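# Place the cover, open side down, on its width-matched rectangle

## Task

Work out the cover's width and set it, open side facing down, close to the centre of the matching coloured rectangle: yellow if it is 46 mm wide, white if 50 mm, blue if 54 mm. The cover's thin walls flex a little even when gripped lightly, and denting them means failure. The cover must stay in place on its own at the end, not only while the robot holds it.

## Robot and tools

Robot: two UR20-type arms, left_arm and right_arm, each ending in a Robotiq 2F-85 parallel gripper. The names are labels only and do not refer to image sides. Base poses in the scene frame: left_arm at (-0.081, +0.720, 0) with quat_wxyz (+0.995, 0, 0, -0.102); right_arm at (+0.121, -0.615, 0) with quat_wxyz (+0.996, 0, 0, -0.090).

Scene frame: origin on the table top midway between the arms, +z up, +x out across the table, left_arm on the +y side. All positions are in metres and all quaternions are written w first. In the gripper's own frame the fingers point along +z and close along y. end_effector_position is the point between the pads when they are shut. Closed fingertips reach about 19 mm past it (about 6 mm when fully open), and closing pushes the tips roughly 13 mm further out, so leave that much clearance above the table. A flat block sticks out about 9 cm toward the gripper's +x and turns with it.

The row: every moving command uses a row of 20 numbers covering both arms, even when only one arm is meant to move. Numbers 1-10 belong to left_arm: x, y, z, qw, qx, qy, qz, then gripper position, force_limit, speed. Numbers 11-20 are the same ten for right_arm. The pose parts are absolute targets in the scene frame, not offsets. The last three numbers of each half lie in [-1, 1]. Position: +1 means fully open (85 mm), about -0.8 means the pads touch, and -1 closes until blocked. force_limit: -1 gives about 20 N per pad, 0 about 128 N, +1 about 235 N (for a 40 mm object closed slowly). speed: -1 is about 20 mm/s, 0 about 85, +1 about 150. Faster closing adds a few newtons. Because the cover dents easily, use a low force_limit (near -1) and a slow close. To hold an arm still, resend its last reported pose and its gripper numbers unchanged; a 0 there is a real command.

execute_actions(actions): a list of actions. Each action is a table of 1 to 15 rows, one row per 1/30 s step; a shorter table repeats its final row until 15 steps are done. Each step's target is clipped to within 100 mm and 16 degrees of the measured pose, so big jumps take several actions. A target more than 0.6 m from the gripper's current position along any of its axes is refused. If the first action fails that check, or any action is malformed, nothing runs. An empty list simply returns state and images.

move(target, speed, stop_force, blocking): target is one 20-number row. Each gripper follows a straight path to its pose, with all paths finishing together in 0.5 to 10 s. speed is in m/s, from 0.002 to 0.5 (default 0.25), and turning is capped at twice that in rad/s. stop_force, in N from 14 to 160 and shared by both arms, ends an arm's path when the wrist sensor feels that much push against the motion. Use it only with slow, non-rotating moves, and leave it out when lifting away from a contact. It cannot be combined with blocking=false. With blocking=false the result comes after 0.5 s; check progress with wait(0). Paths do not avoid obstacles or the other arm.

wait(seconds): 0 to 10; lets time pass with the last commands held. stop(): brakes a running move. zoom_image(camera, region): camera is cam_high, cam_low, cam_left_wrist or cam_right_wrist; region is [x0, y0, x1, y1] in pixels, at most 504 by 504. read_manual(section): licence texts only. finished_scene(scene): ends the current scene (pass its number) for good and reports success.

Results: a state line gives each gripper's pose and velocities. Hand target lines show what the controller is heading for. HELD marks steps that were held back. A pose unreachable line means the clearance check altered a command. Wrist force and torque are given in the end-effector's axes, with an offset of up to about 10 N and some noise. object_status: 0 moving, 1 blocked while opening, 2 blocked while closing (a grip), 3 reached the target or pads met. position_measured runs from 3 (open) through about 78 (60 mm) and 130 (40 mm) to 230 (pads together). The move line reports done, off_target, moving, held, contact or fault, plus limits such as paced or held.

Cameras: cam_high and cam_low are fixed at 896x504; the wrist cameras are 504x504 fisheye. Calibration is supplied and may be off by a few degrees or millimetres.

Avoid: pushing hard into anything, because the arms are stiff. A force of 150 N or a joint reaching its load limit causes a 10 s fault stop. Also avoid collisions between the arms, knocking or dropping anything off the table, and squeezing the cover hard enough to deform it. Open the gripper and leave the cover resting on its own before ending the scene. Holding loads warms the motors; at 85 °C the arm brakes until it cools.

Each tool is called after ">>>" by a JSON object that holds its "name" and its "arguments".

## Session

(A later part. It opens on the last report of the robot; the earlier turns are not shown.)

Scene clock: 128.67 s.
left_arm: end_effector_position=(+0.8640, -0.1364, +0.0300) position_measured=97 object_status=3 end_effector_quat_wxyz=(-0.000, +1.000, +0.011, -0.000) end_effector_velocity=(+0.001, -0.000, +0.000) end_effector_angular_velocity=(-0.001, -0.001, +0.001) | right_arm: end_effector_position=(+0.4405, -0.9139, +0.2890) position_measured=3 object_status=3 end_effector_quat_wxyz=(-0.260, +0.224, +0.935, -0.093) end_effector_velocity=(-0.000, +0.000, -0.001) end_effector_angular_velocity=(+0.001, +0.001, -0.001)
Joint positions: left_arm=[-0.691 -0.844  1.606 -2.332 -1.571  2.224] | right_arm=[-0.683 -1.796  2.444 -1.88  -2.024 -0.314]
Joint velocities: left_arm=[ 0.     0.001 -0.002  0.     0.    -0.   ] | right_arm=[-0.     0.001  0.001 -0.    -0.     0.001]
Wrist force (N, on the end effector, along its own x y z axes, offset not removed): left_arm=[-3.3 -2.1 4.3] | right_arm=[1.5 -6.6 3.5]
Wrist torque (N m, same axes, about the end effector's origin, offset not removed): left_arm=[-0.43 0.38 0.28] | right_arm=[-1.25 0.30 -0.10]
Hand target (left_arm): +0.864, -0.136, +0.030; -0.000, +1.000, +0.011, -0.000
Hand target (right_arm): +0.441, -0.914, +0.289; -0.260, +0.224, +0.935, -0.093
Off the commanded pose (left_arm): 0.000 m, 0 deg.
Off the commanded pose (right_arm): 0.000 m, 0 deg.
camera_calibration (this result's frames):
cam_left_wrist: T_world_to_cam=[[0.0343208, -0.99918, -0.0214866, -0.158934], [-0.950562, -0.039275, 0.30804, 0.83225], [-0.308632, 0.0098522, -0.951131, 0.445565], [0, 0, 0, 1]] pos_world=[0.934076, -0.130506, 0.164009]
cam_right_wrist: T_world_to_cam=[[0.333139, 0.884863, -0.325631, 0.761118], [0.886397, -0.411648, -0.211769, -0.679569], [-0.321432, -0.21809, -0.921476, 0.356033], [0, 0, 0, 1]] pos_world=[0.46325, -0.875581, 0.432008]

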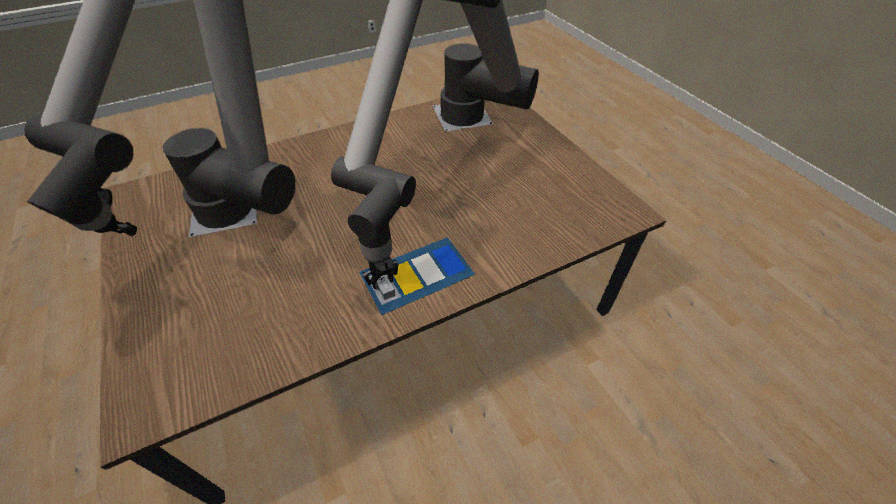

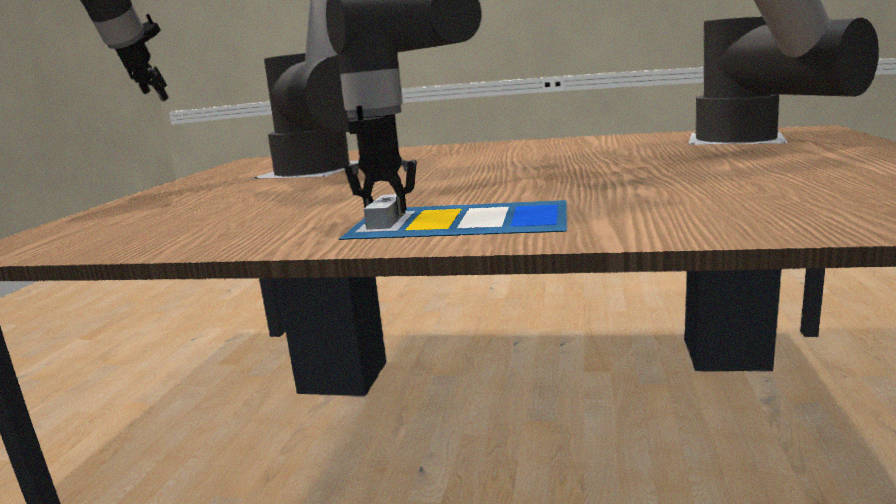

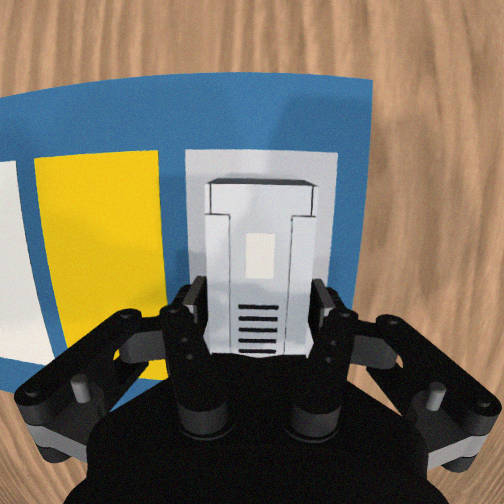

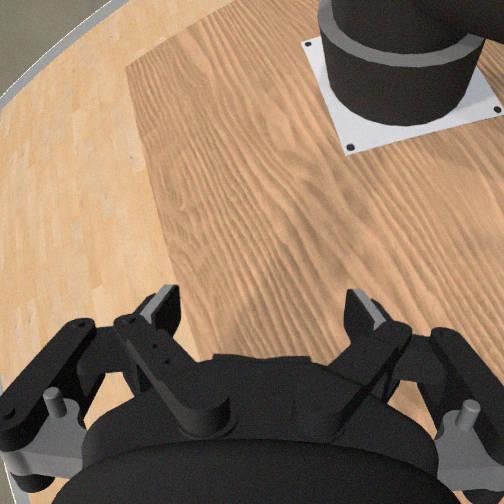

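>>> {"name": "execute_actions", "arguments": {"actions": [[[0.864, -0.1364, 0.030, 0, 0.99994, 0.01134, 0, 0.07, -1, -1, 0.4405, -0.9139, 0.2890, -0.260, 0.224, 0.935, -0.093, 1, -1, -1]]]}}

>>> {"name": "wait", "arguments": {"seconds": 0.4}}

>>> {"name": "zoom_image", "arguments": {"camera": "cam_left_wrist", "region": [160, 170, 360, 370]}}

Scene clock: 134.17 s.
left_arm: end_effector_position=(+0.8640, -0.1364, +0.0300) position_measured=118 object_status=0 end_effector_quat_wxyz=(+0.000, +1.000, +0.011, +0.000) end_effector_velocity=(+0.000, +0.000, -0.001) end_effector_angular_velocity=(+0.000, +0.000, +0.000) | right_arm: end_effector_position=(+0.4405, -0.9139, +0.2890) position_measured=3 object_status=3 end_effector_quat_wxyz=(-0.260, +0.224, +0.935, -0.093) end_effector_velocity=(+0.000, -0.001, -0.000) end_effector_angular_velocity=(+0.001, +0.000, -0.001)
Joint positions: left_arm=[-0.691 -0.844  1.606 -2.332 -1.571  2.224] | right_arm=[-0.683 -1.796  2.444 -1.88  -2.024 -0.314]
Joint velocities: left_arm=[ 0.     0.001 -0.    -0.     0.    -0.   ] | right_arm=[-0.001  0.001 -0.    -0.     0.    -0.   ]
Wrist force (N, on the end effector, along its own x y z axes, offset not removed): left_arm=[-3.0 -2.6 2.6] | right_arm=[-1.4 -4.3 4.4]
Wrist torque (N m, same axes, about the end effector's origin, offset not removed): left_arm=[-0.46 0.28 0.28] | right_arm=[-0.80 0.87 -0.07]
Hand target (left_arm): +0.864, -0.136, +0.030; +0.000, +1.000, +0.011, +0.000
Hand target (right_arm): +0.441, -0.914, +0.289; -0.260, +0.224, +0.935, -0.093
Off the commanded pose (left_arm): 0.000 m, 0 deg.
Off the commanded pose (right_arm): 0.000 m, 0 deg.
Step readings (end_effector_position):
0: left_arm (+0.8640, -0.1364, +0.0300) | right_arm (+0.4405, -0.9139, +0.2890)
1: left_arm (+0.8640, -0.1364, +0.0300) | right_arm (+0.4405, -0.9139, +0.2890)
2: left_arm (+0.8640, -0.1364, +0.0300) | right_arm (+0.4405, -0.9139, +0.2890)
4: left_arm (+0.8640, -0.1364, +0.0300) | right_arm (+0.4405, -0.9139, +0.2890)
8: left_arm (+0.8640, -0.1364, +0.0300) | right_arm (+0.4405, -0.9139, +0.2890)
15: end_effector_position above
camera_calibration (this result's frames):
cam_left_wrist: T_world_to_cam=[[0.0343211, -0.99918, -0.0214812, -0.158933], [-0.950563, -0.0392736, 0.308037, 0.832252], [-0.308628, 0.00984708, -0.951132, 0.445559], [0, 0, 0, 1]] pos_world=[0.934075, -0.130504, 0.164007]
cam_right_wrist: T_world_to_cam=[[0.333139, 0.884863, -0.325631, 0.761118], [0.886397, -0.411648, -0.211769, -0.679569], [-0.321432, -0.21809, -0.921476, 0.356033], [0, 0, 0, 1]] pos_world=[0.46325, -0.875581, 0.432008]

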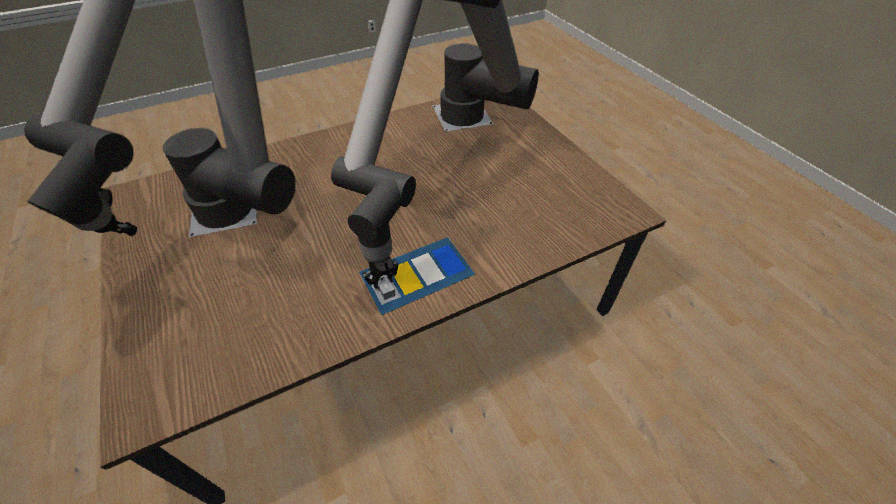

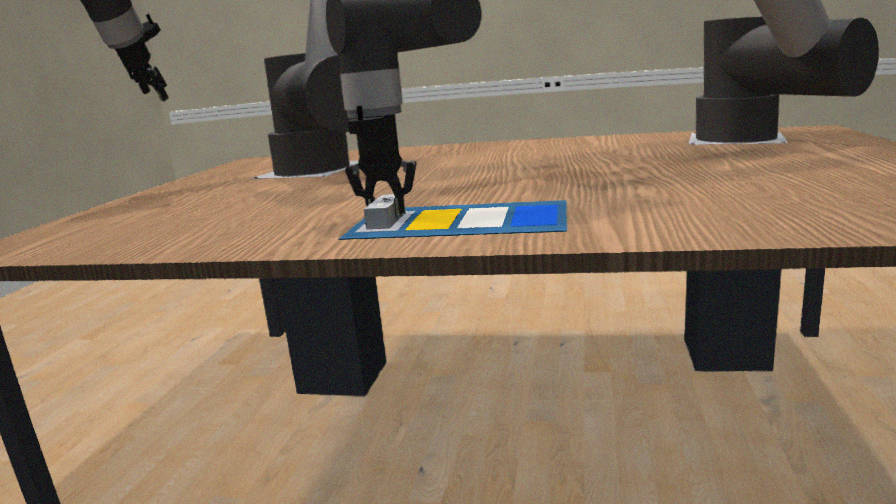

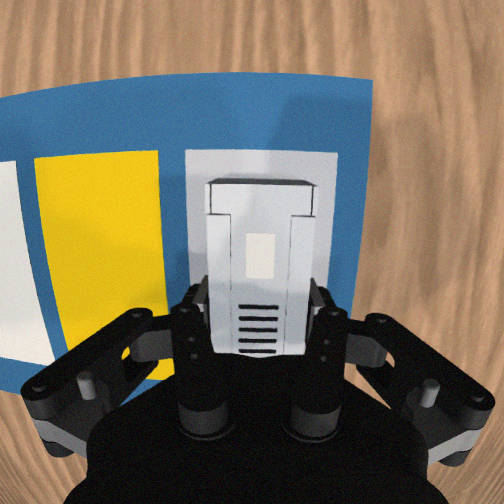

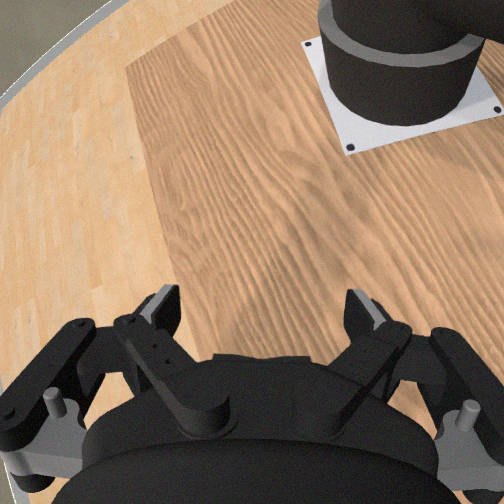

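Scene clock: 134.57 s.
left_arm: end_effector_position=(+0.8640, -0.1364, +0.0300) position_measured=119 object_status=2 end_effector_quat_wxyz=(+0.000, +1.000, +0.011, +0.000) end_effector_velocity=(-0.000, -0.001, +0.000) end_effector_angular_velocity=(+0.001, -0.001, -0.001) | right_arm: end_effector_position=(+0.4405, -0.9139, +0.2890) position_measured=3 object_status=3 end_effector_quat_wxyz=(-0.260, +0.224, +0.935, -0.093) end_effector_velocity=(-0.001, -0.000, -0.001) end_effector_angular_velocity=(+0.001, +0.001, -0.002)
Joint positions: left_arm=[-0.691 -0.844  1.606 -2.332 -1.571  2.224] | right_arm=[-0.683 -1.796  2.444 -1.88  -2.024 -0.314]
Joint velocities: left_arm=[-0.001  0.    -0.001  0.001  0.001 -0.   ] | right_arm=[-0.002  0.002  0.    -0.    -0.    -0.   ]
Wrist force (N, on the end effector, along its own x y z axes, offset not removed): left_arm=[-4.0 -4.3 1.6] | right_arm=[0.3 -5.5 4.4]
Wrist torque (N m, same axes, about the end effector's origin, offset not removed): left_arm=[-0.76 0.45 0.23] | right_arm=[-1.09 0.54 -0.07]
Hand target (left_arm): +0.864, -0.136, +0.030; +0.000, +1.000, +0.011, +0.000
Hand target (right_arm): +0.441, -0.914, +0.289; -0.260, +0.224, +0.935, -0.093
Off the commanded pose (left_arm): 0.000 m, 0 deg.
Off the commanded pose (right_arm): 0.000 m, 0 deg.
wait: 0.40 s; at rest by 0.20 s
camera_calibration (this result's frames):
cam_left_wrist: T_world_to_cam=[[0.034321, -0.99918, -0.0214787, -0.158934], [-0.950564, -0.0392727, 0.308035, 0.832253], [-0.308626, 0.00984479, -0.951133, 0.445557], [0, 0, 0, 1]] pos_world=[0.934075, -0.130505, 0.164007]
cam_right_wrist: T_world_to_cam=[[0.333139, 0.884863, -0.325631, 0.761118], [0.886397, -0.411648, -0.211768, -0.679569], [-0.321431, -0.21809, -0.921476, 0.356033], [0, 0, 0, 1]] pos_world=[0.46325, -0.875581, 0.432008]

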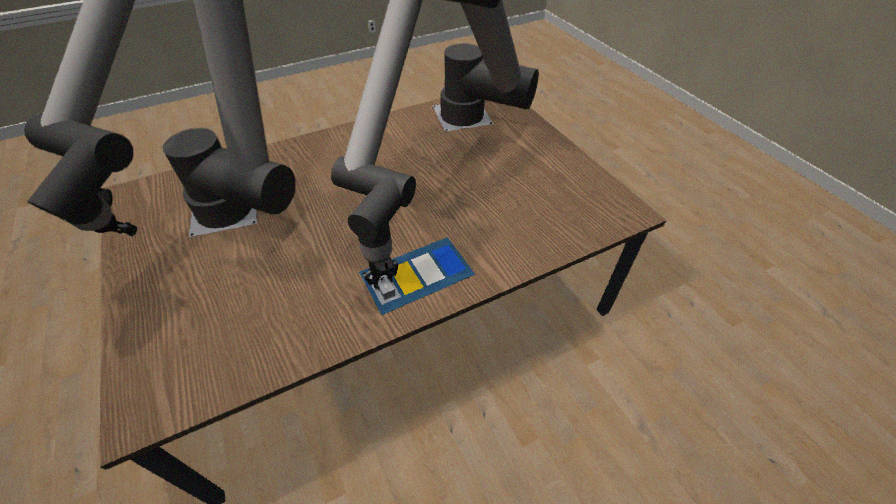

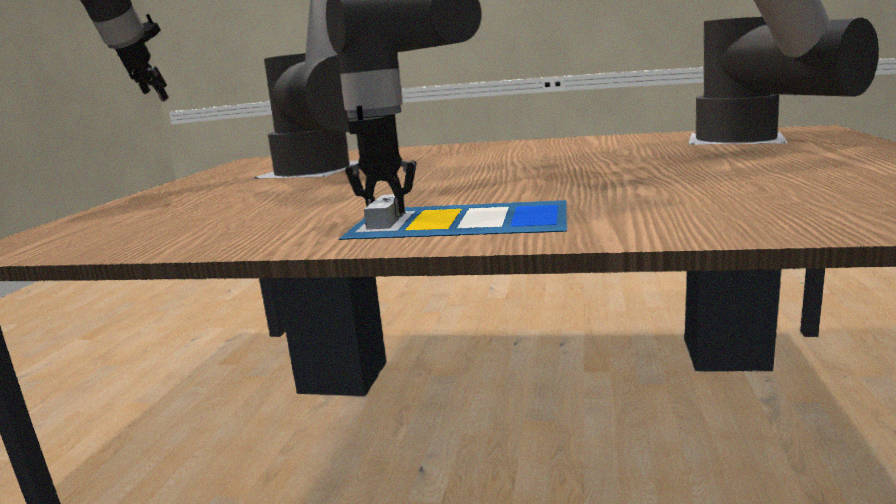

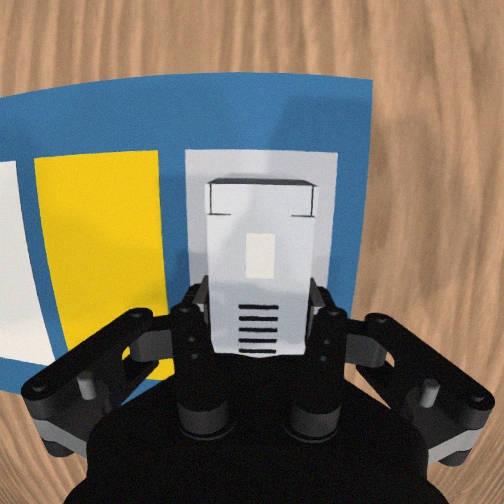

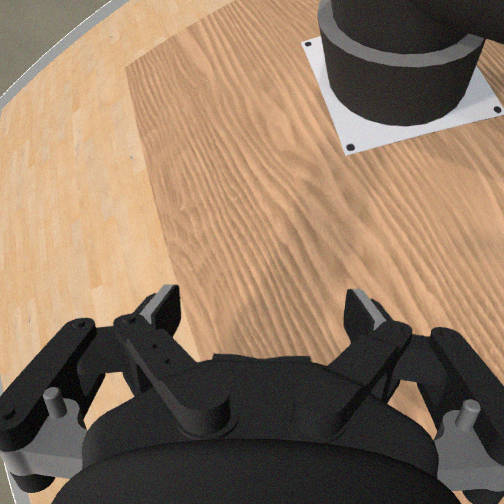

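Region (160, 170, 360, 370) of cam_left_wrist's 504x504 image, scaled by 2.520, with more detail than that image has.

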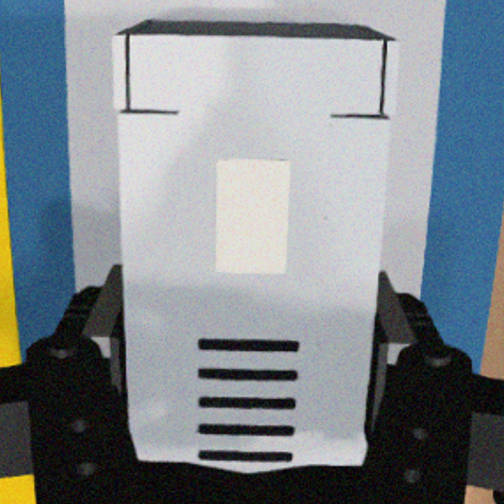

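>>> {"name": "execute_actions", "arguments": {"actions": [[[0.864, -0.1364, 0.0301, 0, 0.99994, 0.01134, 0, 0.07, -1, -1, 0.4405, -0.9139, 0.2890, -0.260, 0.224, 0.935, -0.093, 1, -1, -1],[0.864, -0.1364, 0.0306, 0, 0.99994, 0.01134, 0, 0.07, -1, -1, 0.4405, -0.9139, 0.2890, -0.260, 0.224, 0.935, -0.093, 1, -1, -1],[0.864, -0.1364, 0.0315, 0, 0.99994, 0.01134, 0, 0.07, -1, -1, 0.4405, -0.9139, 0.2890, -0.260, 0.224, 0.935, -0.093, 1, -1, -1],[0.864, -0.1364, 0.0329, 0, 0.99994, 0.01134, 0, 0.07, -1, -1, 0.4405, -0.9139, 0.2890, -0.260, 0.224, 0.935, -0.093, 1, -1, -1],[0.864, -0.1364, 0.0346, 0, 0.99994, 0.01134, 0, 0.07, -1, -1, 0.4405, -0.9139, 0.2890, -0.260, 0.224, 0.935, -0.093, 1, -1, -1],[0.864, -0.1364, 0.0365, 0, 0.99994, 0.01134, 0, 0.07, -1, -1, 0.4405, -0.9139, 0.2890, -0.260, 0.224, 0.935, -0.093, 1, -1, -1],[0.864, -0.1364, 0.0384, 0, 0.99994, 0.01134, 0, 0.07, -1, -1, 0.4405, -0.9139, 0.2890, -0.260, 0.224, 0.935, -0.093, 1, -1, -1],[0.864, -0.1364, 0.0401, 0, 0.99994, 0.01134, 0, 0.07, -1, -1, 0.4405, -0.9139, 0.2890, -0.260, 0.224, 0.935, -0.093, 1, -1, -1],[0.864, -0.1364, 0.0415, 0, 0.99994, 0.01134, 0, 0.07, -1, -1, 0.4405, -0.9139, 0.2890, -0.260, 0.224, 0.935, -0.093, 1, -1, -1],[0.864, -0.1364, 0.0424, 0, 0.99994, 0.01134, 0, 0.07, -1, -1, 0.4405, -0.9139, 0.2890, -0.260, 0.224, 0.935, -0.093, 1, -1, -1],[0.864, -0.1364, 0.0429, 0, 0.99994, 0.01134, 0, 0.07, -1, -1, 0.4405, -0.9139, 0.2890, -0.260, 0.224, 0.935, -0.093, 1, -1, -1],[0.864, -0.1364, 0.043, 0, 0.99994, 0.01134, 0, 0.07, -1, -1, 0.4405, -0.9139, 0.2890, -0.260, 0.224, 0.935, -0.093, 1, -1, -1]]]}}

>>> {"name": "zoom_image", "arguments": {"camera": "cam_low", "region": [335, 145, 435, 245]}}

Scene clock: 152.73 s.
left_arm: end_effector_position=(+0.8639, -0.1363, +0.0412) position_measured=119 object_status=2 end_effector_quat_wxyz=(-0.000, +1.000, +0.011, -0.000) end_effector_velocity=(-0.000, -0.003, +0.016) end_effector_angular_velocity=(-0.002, -0.001, -0.002) | right_arm: end_effector_position=(+0.4405, -0.9139, +0.2890) position_measured=3 object_status=3 end_effector_quat_wxyz=(-0.260, +0.224, +0.935, -0.093) end_effector_velocity=(-0.001, +0.001, -0.001) end_effector_angular_velocity=(+0.001, +0.001, +0.000)
Joint positions: left_arm=[-0.691 -0.853  1.603 -2.321 -1.571  2.224] | right_arm=[-0.683 -1.796  2.444 -1.88  -2.024 -0.314]
Joint velocities: left_arm=[-0.002 -0.012 -0.006  0.015 -0.001 -0.   ] | right_arm=[-0.     0.     0.001  0.    -0.    -0.   ]
Wrist force (N, on the end effector, along its own x y z axes, offset not removed): left_arm=[-4.8 -2.8 5.6] | right_arm=[0.0 -6.9 5.4]
Wrist torque (N m, same axes, about the end effector's origin, offset not removed): left_arm=[-0.57 0.65 0.25] | right_arm=[-1.34 0.52 -0.07]
Hand target (left_arm): +0.864, -0.136, +0.043; +0.000, +1.000, +0.011, +0.000
Hand target (right_arm): +0.441, -0.914, +0.289; -0.260, +0.224, +0.935, -0.093
Off the commanded pose (left_arm): 0.002 m, 0 deg.
Off the commanded pose (right_arm): 0.000 m, 0 deg.
Step readings (end_effector_position):
0: left_arm (+0.8640, -0.1364, +0.0300) | right_arm (+0.4405, -0.9139, +0.2890)
1: left_arm (+0.8640, -0.1364, +0.0300) | right_arm (+0.4405, -0.9139, +0.2890)
2: left_arm (+0.8640, -0.1364, +0.0300) | right_arm (+0.4405, -0.9139, +0.2890)
4: left_arm (+0.8640, -0.1363, +0.0303) | right_arm (+0.4405, -0.9139, +0.2890)
8: left_arm (+0.8638, -0.1362, +0.0335) | right_arm (+0.4405, -0.9139, +0.2890)
15: end_effector_position above
camera_calibration (this result's frames):
cam_left_wrist: T_world_to_cam=[[0.0343207, -0.999178, -0.0215623, -0.158585], [-0.950544, -0.0392988, 0.308094, 0.828693], [-0.308688, 0.00992196, -0.951112, 0.456299], [0, 0, 0, 1]] pos_world=[0.934006, -0.130415, 0.175257]
cam_right_wrist: T_world_to_cam=[[0.333139, 0.884863, -0.325631, 0.761118], [0.886397, -0.411648, -0.211769, -0.679569], [-0.321432, -0.21809, -0.921476, 0.356033], [0, 0, 0, 1]] pos_world=[0.46325, -0.875581, 0.432008]

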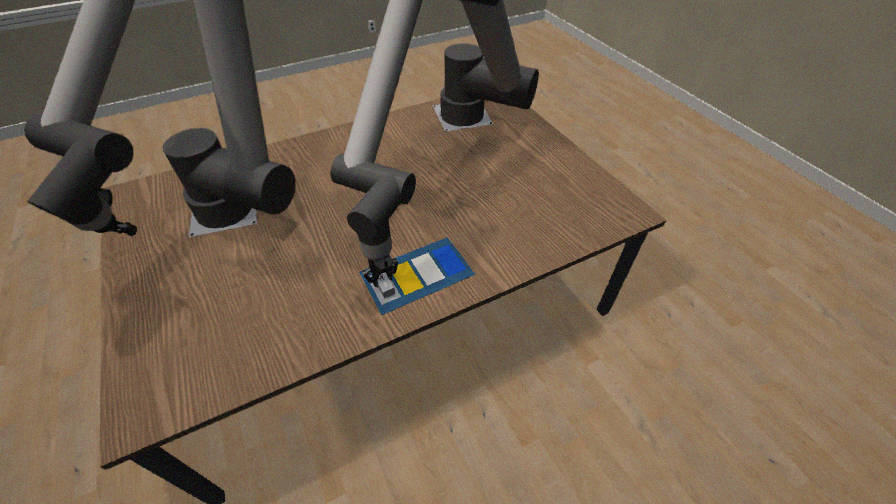

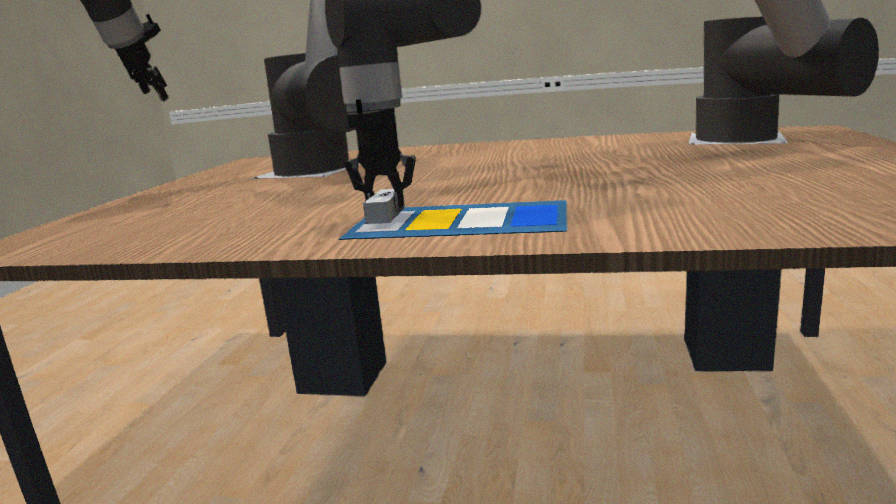

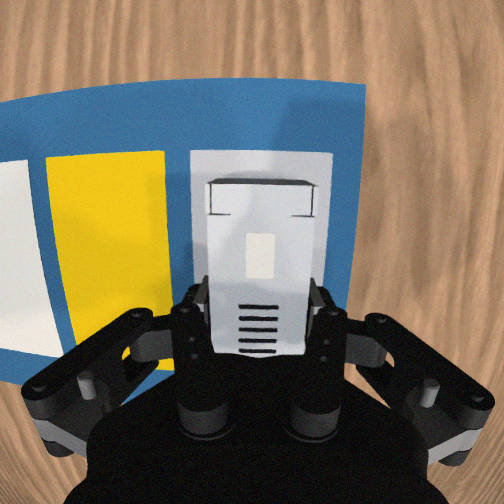

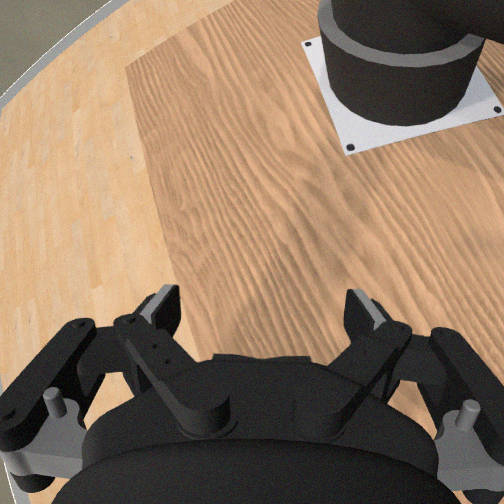

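Region (335, 145, 435, 245) of cam_low's 896x504 image, scaled by 5.040, with more detail than that image has.

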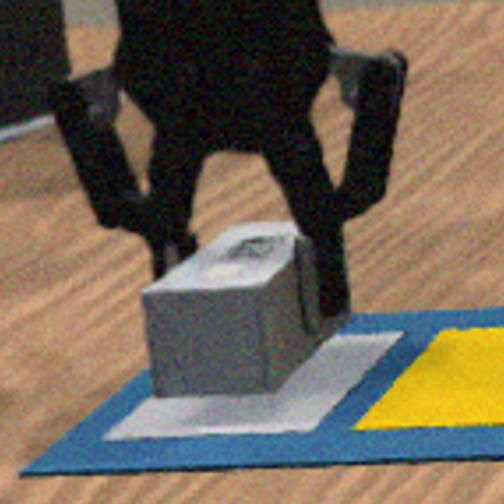

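>>> {"name": "move", "arguments": {"target": [0.8615, -0.0414, 0.0335, 0, 0.99994, 0.01134, 0, 0.07, -1, -1, 0.4405, -0.9139, 0.2890, -0.260, 0.224, 0.935, -0.093, 1, -1, -1], "speed": 0.15}}

>>> {"name": "zoom_image", "arguments": {"camera": "cam_left_wrist", "region": [150, 140, 370, 360]}}

>>> {"name": "zoom_image", "arguments": {"camera": "cam_low", "region": [385, 145, 485, 245]}}

Scene clock: 156.77 s.
left_arm: end_effector_position=(+0.8615, -0.0417, +0.0335) position_measured=119 object_status=2 end_effector_quat_wxyz=(-0.000, +1.000, +0.011, -0.000) end_effector_velocity=(+0.000, +0.005, -0.002) end_effector_angular_velocity=(+0.001, +0.002, +0.001) | right_arm: end_effector_position=(+0.4405, -0.9139, +0.2890) position_measured=3 object_status=3 end_effector_quat_wxyz=(-0.260, +0.224, +0.935, -0.093) end_effector_velocity=(+0.000, -0.001, +0.001) end_effector_angular_velocity=(-0.001, -0.001, -0.001)
Joint positions: left_arm=[-0.643 -0.9    1.715 -2.386 -1.571  2.272] | right_arm=[-0.683 -1.796  2.444 -1.88  -2.024 -0.314]
Joint velocities: left_arm=[ 0.003 -0.     0.003 -0.001 -0.001  0.002] | right_arm=[-0.001 -0.    -0.001  0.001  0.     0.   ]
Wrist force (N, on the end effector, along its own x y z axes, offset not removed): left_arm=[-4.3 -2.8 5.9] | right_arm=[-0.7 -6.3 4.6]
Wrist torque (N m, same axes, about the end effector's origin, offset not removed): left_arm=[-0.59 0.68 0.24] | right_arm=[-1.17 0.70 -0.13]
Hand target (left_arm): +0.861, -0.041, +0.033; -0.000, +1.000, +0.011, -0.000
Hand target (right_arm): +0.441, -0.914, +0.289; -0.260, +0.224, +0.935, -0.093
Off the commanded pose (left_arm): 0.000 m, 0 deg.
Off the commanded pose (right_arm): 0.000 m, 0 deg.
move: done
camera_calibration (this result's frames):
cam_left_wrist: T_world_to_cam=[[0.0343156, -0.999179, -0.0215406, -0.0641843], [-0.950548, -0.0392872, 0.308083, 0.832487], [-0.308676, 0.00990333, -0.951116, 0.447187], [0, 0, 0, 1]] pos_world=[0.931558, -0.0358542, 0.16747]
cam_right_wrist: T_world_to_cam=[[0.333139, 0.884863, -0.325631, 0.761118], [0.886397, -0.411648, -0.211769, -0.679569], [-0.321432, -0.21809, -0.921476, 0.356033], [0, 0, 0, 1]] pos_world=[0.46325, -0.875581, 0.432008]

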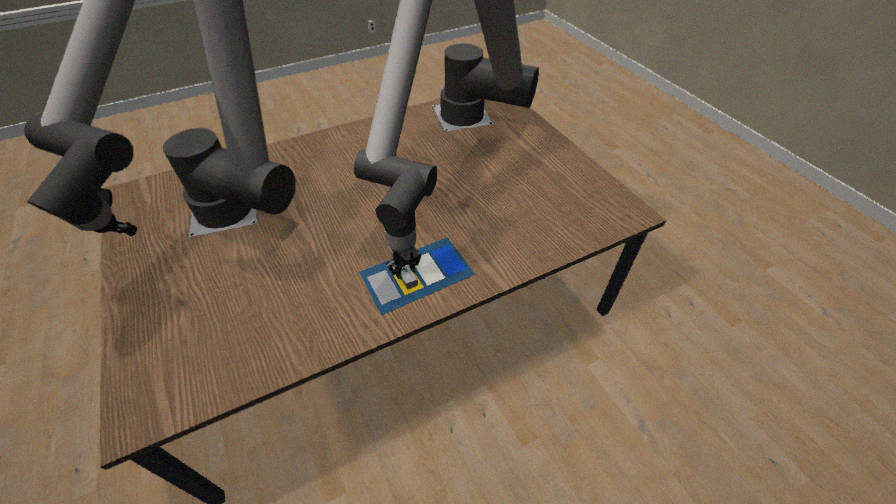

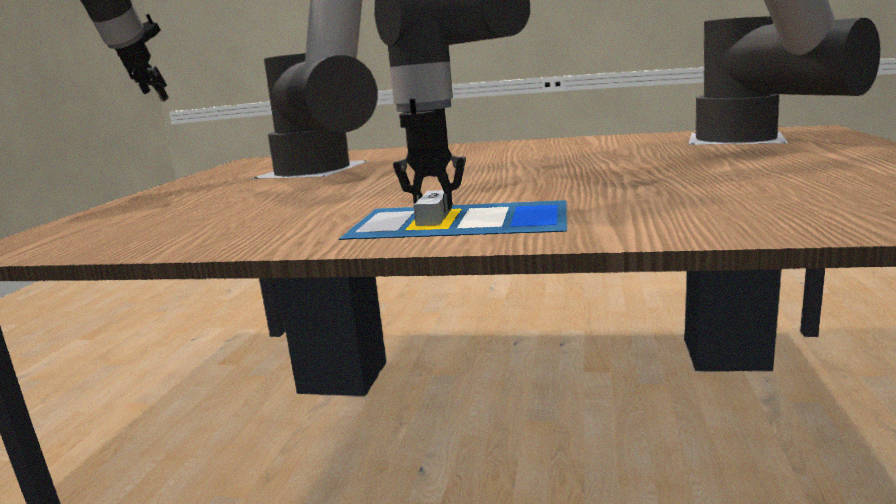

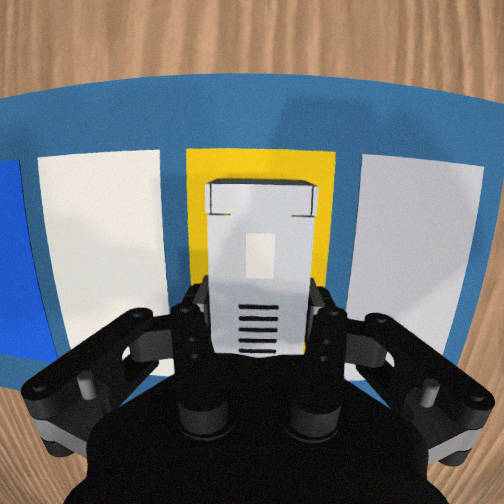

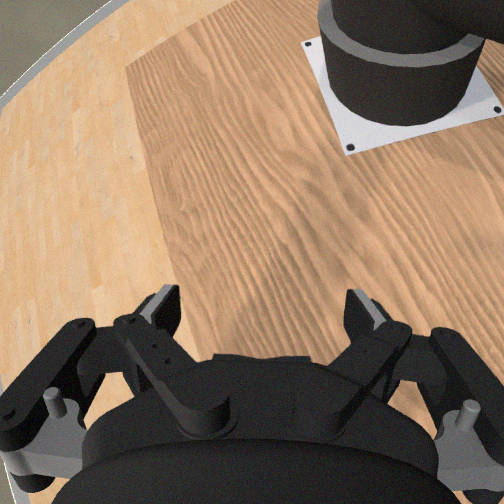

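Region (150, 140, 370, 360) of cam_left_wrist's 504x504 image, scaled by 2.291, with more detail than that image has.

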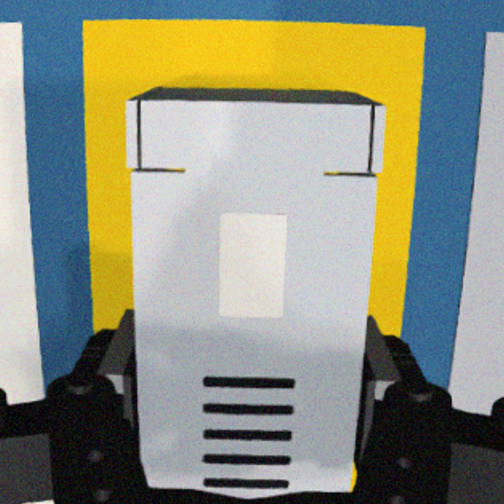

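Region (385, 145, 485, 245) of cam_low's 896x504 image, scaled by 5.040, with more detail than that image has.

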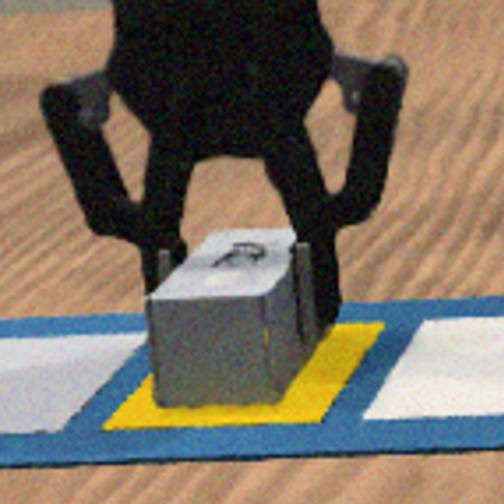

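>>> {"name": "execute_actions", "arguments": {"actions": [[[0.8616, -0.0414, 0.0332, 0, 0.99994, 0.01134, 0, 0.07, -1, -1, 0.4405, -0.9139, 0.2890, -0.260, 0.224, 0.935, -0.093, 1, -1, -1],[0.8618, -0.0413, 0.0327, 0, 0.99994, 0.01134, 0, 0.07, -1, -1, 0.4405, -0.9139, 0.2890, -0.260, 0.224, 0.935, -0.093, 1, -1, -1],[0.862, -0.0412, 0.0321, 0, 0.99994, 0.01134, 0, 0.07, -1, -1, 0.4405, -0.9139, 0.2890, -0.260, 0.224, 0.935, -0.093, 1, -1, -1],[0.8621, -0.0412, 0.0315, 0, 0.99994, 0.01134, 0, 0.07, -1, -1, 0.4405, -0.9139, 0.2890, -0.260, 0.224, 0.935, -0.093, 1, -1, -1],[0.8621, -0.0412, 0.031, 0, 0.99994, 0.01134, 0, 0.07, -1, -1, 0.4405, -0.9139, 0.2890, -0.260, 0.224, 0.935, -0.093, 1, -1, -1],[0.8621, -0.0412, 0.0306, 0, 0.99994, 0.01134, 0, 0.07, -1, -1, 0.4405, -0.9139, 0.2890, -0.260, 0.224, 0.935, -0.093, 1, -1, -1],[0.8621, -0.0412, 0.0303, 0, 0.99994, 0.01134, 0, 0.07, -1, -1, 0.4405, -0.9139, 0.2890, -0.260, 0.224, 0.935, -0.093, 1, -1, -1]]]}}

Scene clock: 167.00 s.
left_arm: end_effector_position=(+0.8621, -0.0412, +0.0305) position_measured=119 object_status=2 end_effector_quat_wxyz=(+0.000, +1.000, +0.011, +0.000) end_effector_velocity=(-0.000, +0.000, -0.003) end_effector_angular_velocity=(-0.001, +0.001, +0.000) | right_arm: end_effector_position=(+0.4405, -0.9139, +0.2890) position_measured=3 object_status=3 end_effector_quat_wxyz=(-0.260, +0.224, +0.935, -0.093) end_effector_velocity=(+0.001, +0.000, +0.000) end_effector_angular_velocity=(-0.000, -0.000, +0.002)
Joint positions: left_arm=[-0.642 -0.897  1.715 -2.389 -1.571  2.273] | right_arm=[-0.683 -1.796  2.444 -1.88  -2.024 -0.314]
Joint velocities: left_arm=[ 0.     0.002  0.001 -0.003 -0.001 -0.   ] | right_arm=[ 0.002 -0.    -0.    -0.     0.     0.   ]
Wrist force (N, on the end effector, along its own x y z axes, offset not removed): left_arm=[-3.1 -2.1 4.6] | right_arm=[0.0 -8.6 5.3]
Wrist torque (N m, same axes, about the end effector's origin, offset not removed): left_arm=[-0.48 0.42 0.23] | right_arm=[-1.66 0.57 -0.07]
Hand target (left_arm): +0.862, -0.041, +0.030; -0.000, +1.000, +0.011, -0.000
Hand target (right_arm): +0.441, -0.914, +0.289; -0.260, +0.224, +0.935, -0.093
Off the commanded pose (left_arm): 0.000 m, 0 deg.
Off the commanded pose (right_arm): 0.000 m, 0 deg.
Step readings (end_effector_position):
0: left_arm (+0.8615, -0.0414, +0.0334) | right_arm (+0.4405, -0.9139, +0.2890)
1: left_arm (+0.8615, -0.0414, +0.0334) | right_arm (+0.4405, -0.9139, +0.2890)
2: left_arm (+0.8615, -0.0414, +0.0334) | right_arm (+0.4405, -0.9139, +0.2890)
4: left_arm (+0.8616, -0.0413, +0.0331) | right_arm (+0.4405, -0.9139, +0.2890)
8: left_arm (+0.8619, -0.0413, +0.0317) | right_arm (+0.4405, -0.9139, +0.2890)
15: end_effector_position above
camera_calibration (this result's frames):
cam_left_wrist: T_world_to_cam=[[0.0343212, -0.999181, -0.0214426, -0.0637619], [-0.950574, -0.0392615, 0.308006, 0.834029], [-0.308595, 0.00981164, -0.951143, 0.444513], [0, 0, 0, 1]] pos_world=[0.932169, -0.0353259, 0.164542]
cam_right_wrist: T_world_to_cam=[[0.333139, 0.884863, -0.325631, 0.761118], [0.886397, -0.411648, -0.211769, -0.679569], [-0.321432, -0.21809, -0.921476, 0.356033], [0, 0, 0, 1]] pos_world=[0.46325, -0.875581, 0.432008]

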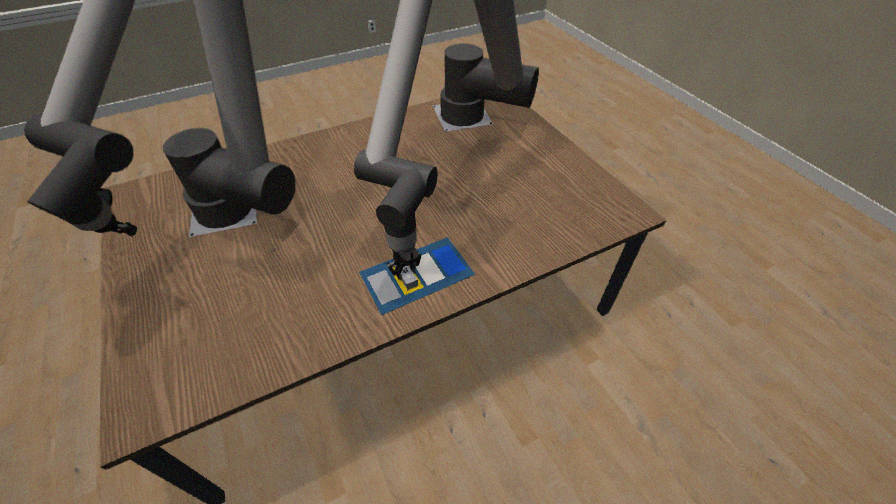

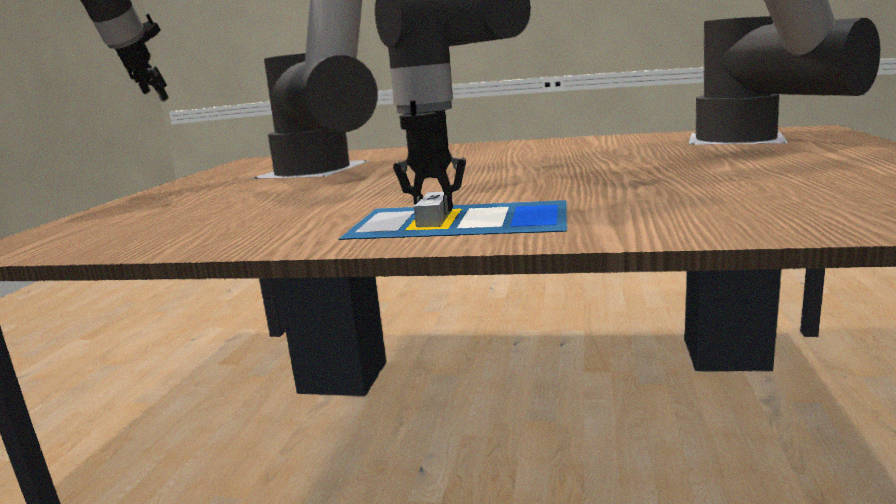

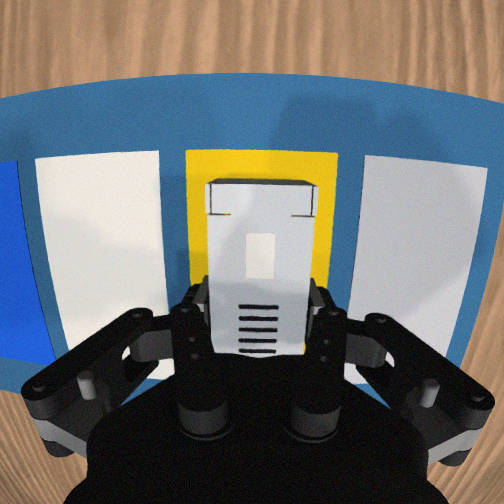

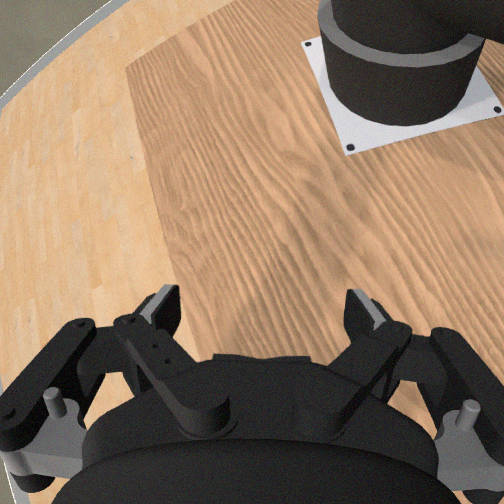

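>>> {"name": "execute_actions", "arguments": {"actions": []}}

>>> {"name": "zoom_image", "arguments": {"camera": "cam_low", "region": [400, 180, 470, 250]}}

Scene clock: 168.73 s.
left_arm: end_effector_position=(+0.8621, -0.0412, +0.0303) position_measured=119 object_status=2 end_effector_quat_wxyz=(-0.000, +1.000, +0.011, -0.000) end_effector_velocity=(-0.001, -0.001, -0.001) end_effector_angular_velocity=(+0.001, +0.001, -0.001) | right_arm: end_effector_position=(+0.4405, -0.9139, +0.2890) position_measured=3 object_status=3 end_effector_quat_wxyz=(-0.260, +0.224, +0.935, -0.093) end_effector_velocity=(-0.001, +0.000, -0.001) end_effector_angular_velocity=(+0.001, +0.001, -0.000)
Joint positions: left_arm=[-0.642 -0.897  1.715 -2.389 -1.571  2.273] | right_arm=[-0.683 -1.796  2.444 -1.88  -2.024 -0.314]
Joint velocities: left_arm=[-0.001  0.002 -0.001  0.001 -0.     0.   ] | right_arm=[-0.     0.     0.001  0.    -0.     0.   ]
Wrist force (N, on the end effector, along its own x y z axes, offset not removed): left_arm=[-2.9 -4.6 4.2] | right_arm=[1.0 -5.2 3.5]
Wrist torque (N m, same axes, about the end effector's origin, offset not removed): left_arm=[-0.95 0.34 0.28] | right_arm=[-1.01 0.39 -0.04]
Hand target (left_arm): +0.862, -0.041, +0.030; -0.000, +1.000, +0.011, -0.000
Hand target (right_arm): +0.441, -0.914, +0.289; -0.260, +0.224, +0.935, -0.093
Off the commanded pose (left_arm): 0.000 m, 0 deg.
Off the commanded pose (right_arm): 0.000 m, 0 deg.
camera_calibration (this result's frames):
cam_left_wrist: T_world_to_cam=[[0.0343204, -0.99918, -0.0214866, -0.0637373], [-0.950562, -0.0392747, 0.30804, 0.83409], [-0.308631, 0.0098523, -0.951131, 0.444327], [0, 0, 0, 1]] pos_world=[0.932176, -0.035304, 0.16431]
cam_right_wrist: T_world_to_cam=[[0.333139, 0.884863, -0.325631, 0.761118], [0.886397, -0.411648, -0.211769, -0.679569], [-0.321432, -0.21809, -0.921476, 0.356033], [0, 0, 0, 1]] pos_world=[0.46325, -0.875581, 0.432008]

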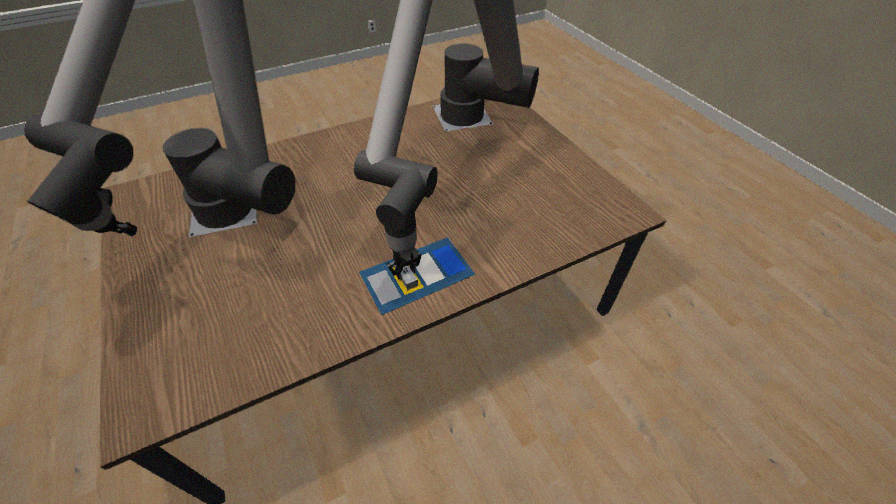

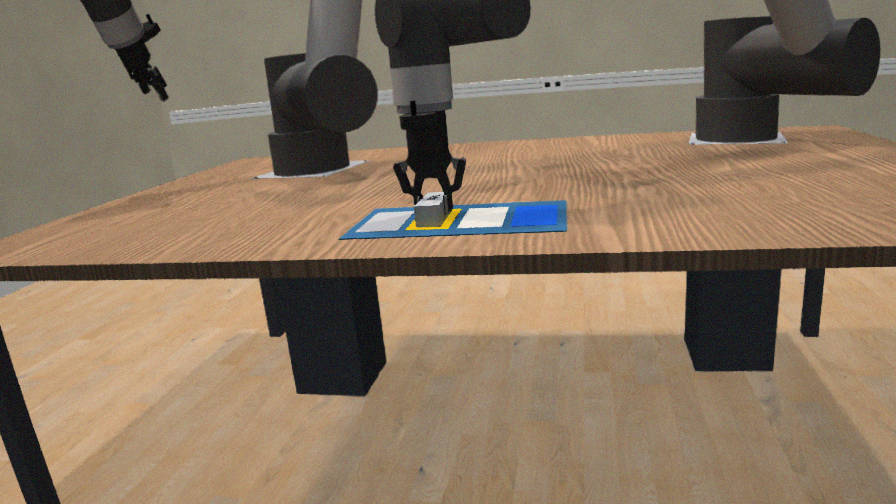

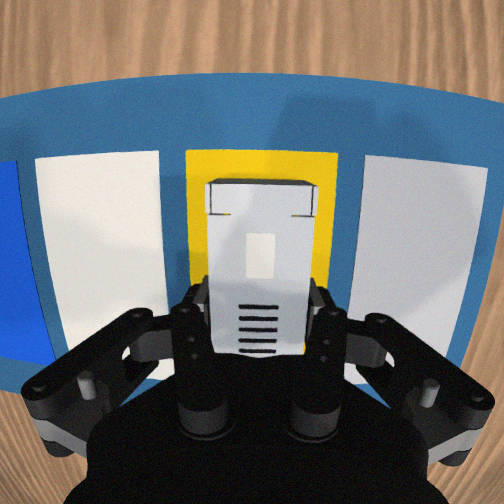

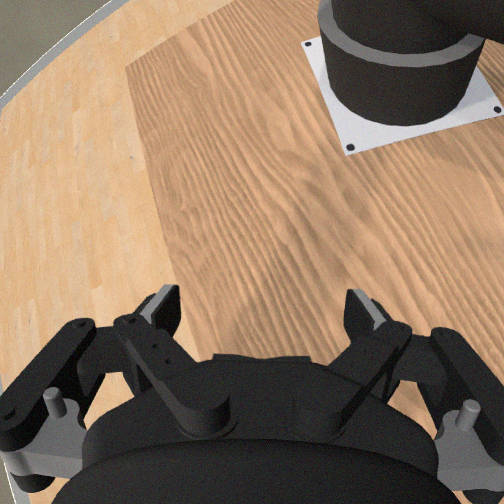

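Region (400, 180, 470, 250) of cam_low's 896x504 image, scaled by 7.200, with more detail than that image has.

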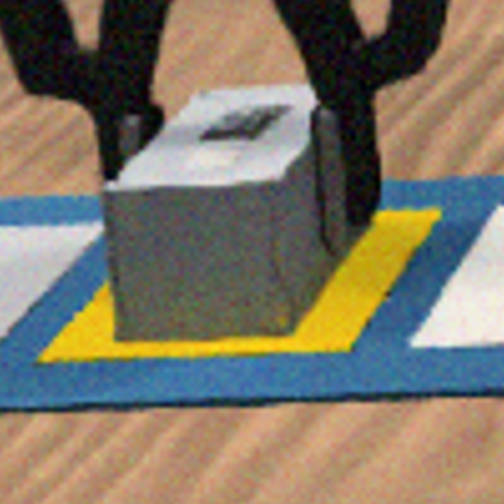

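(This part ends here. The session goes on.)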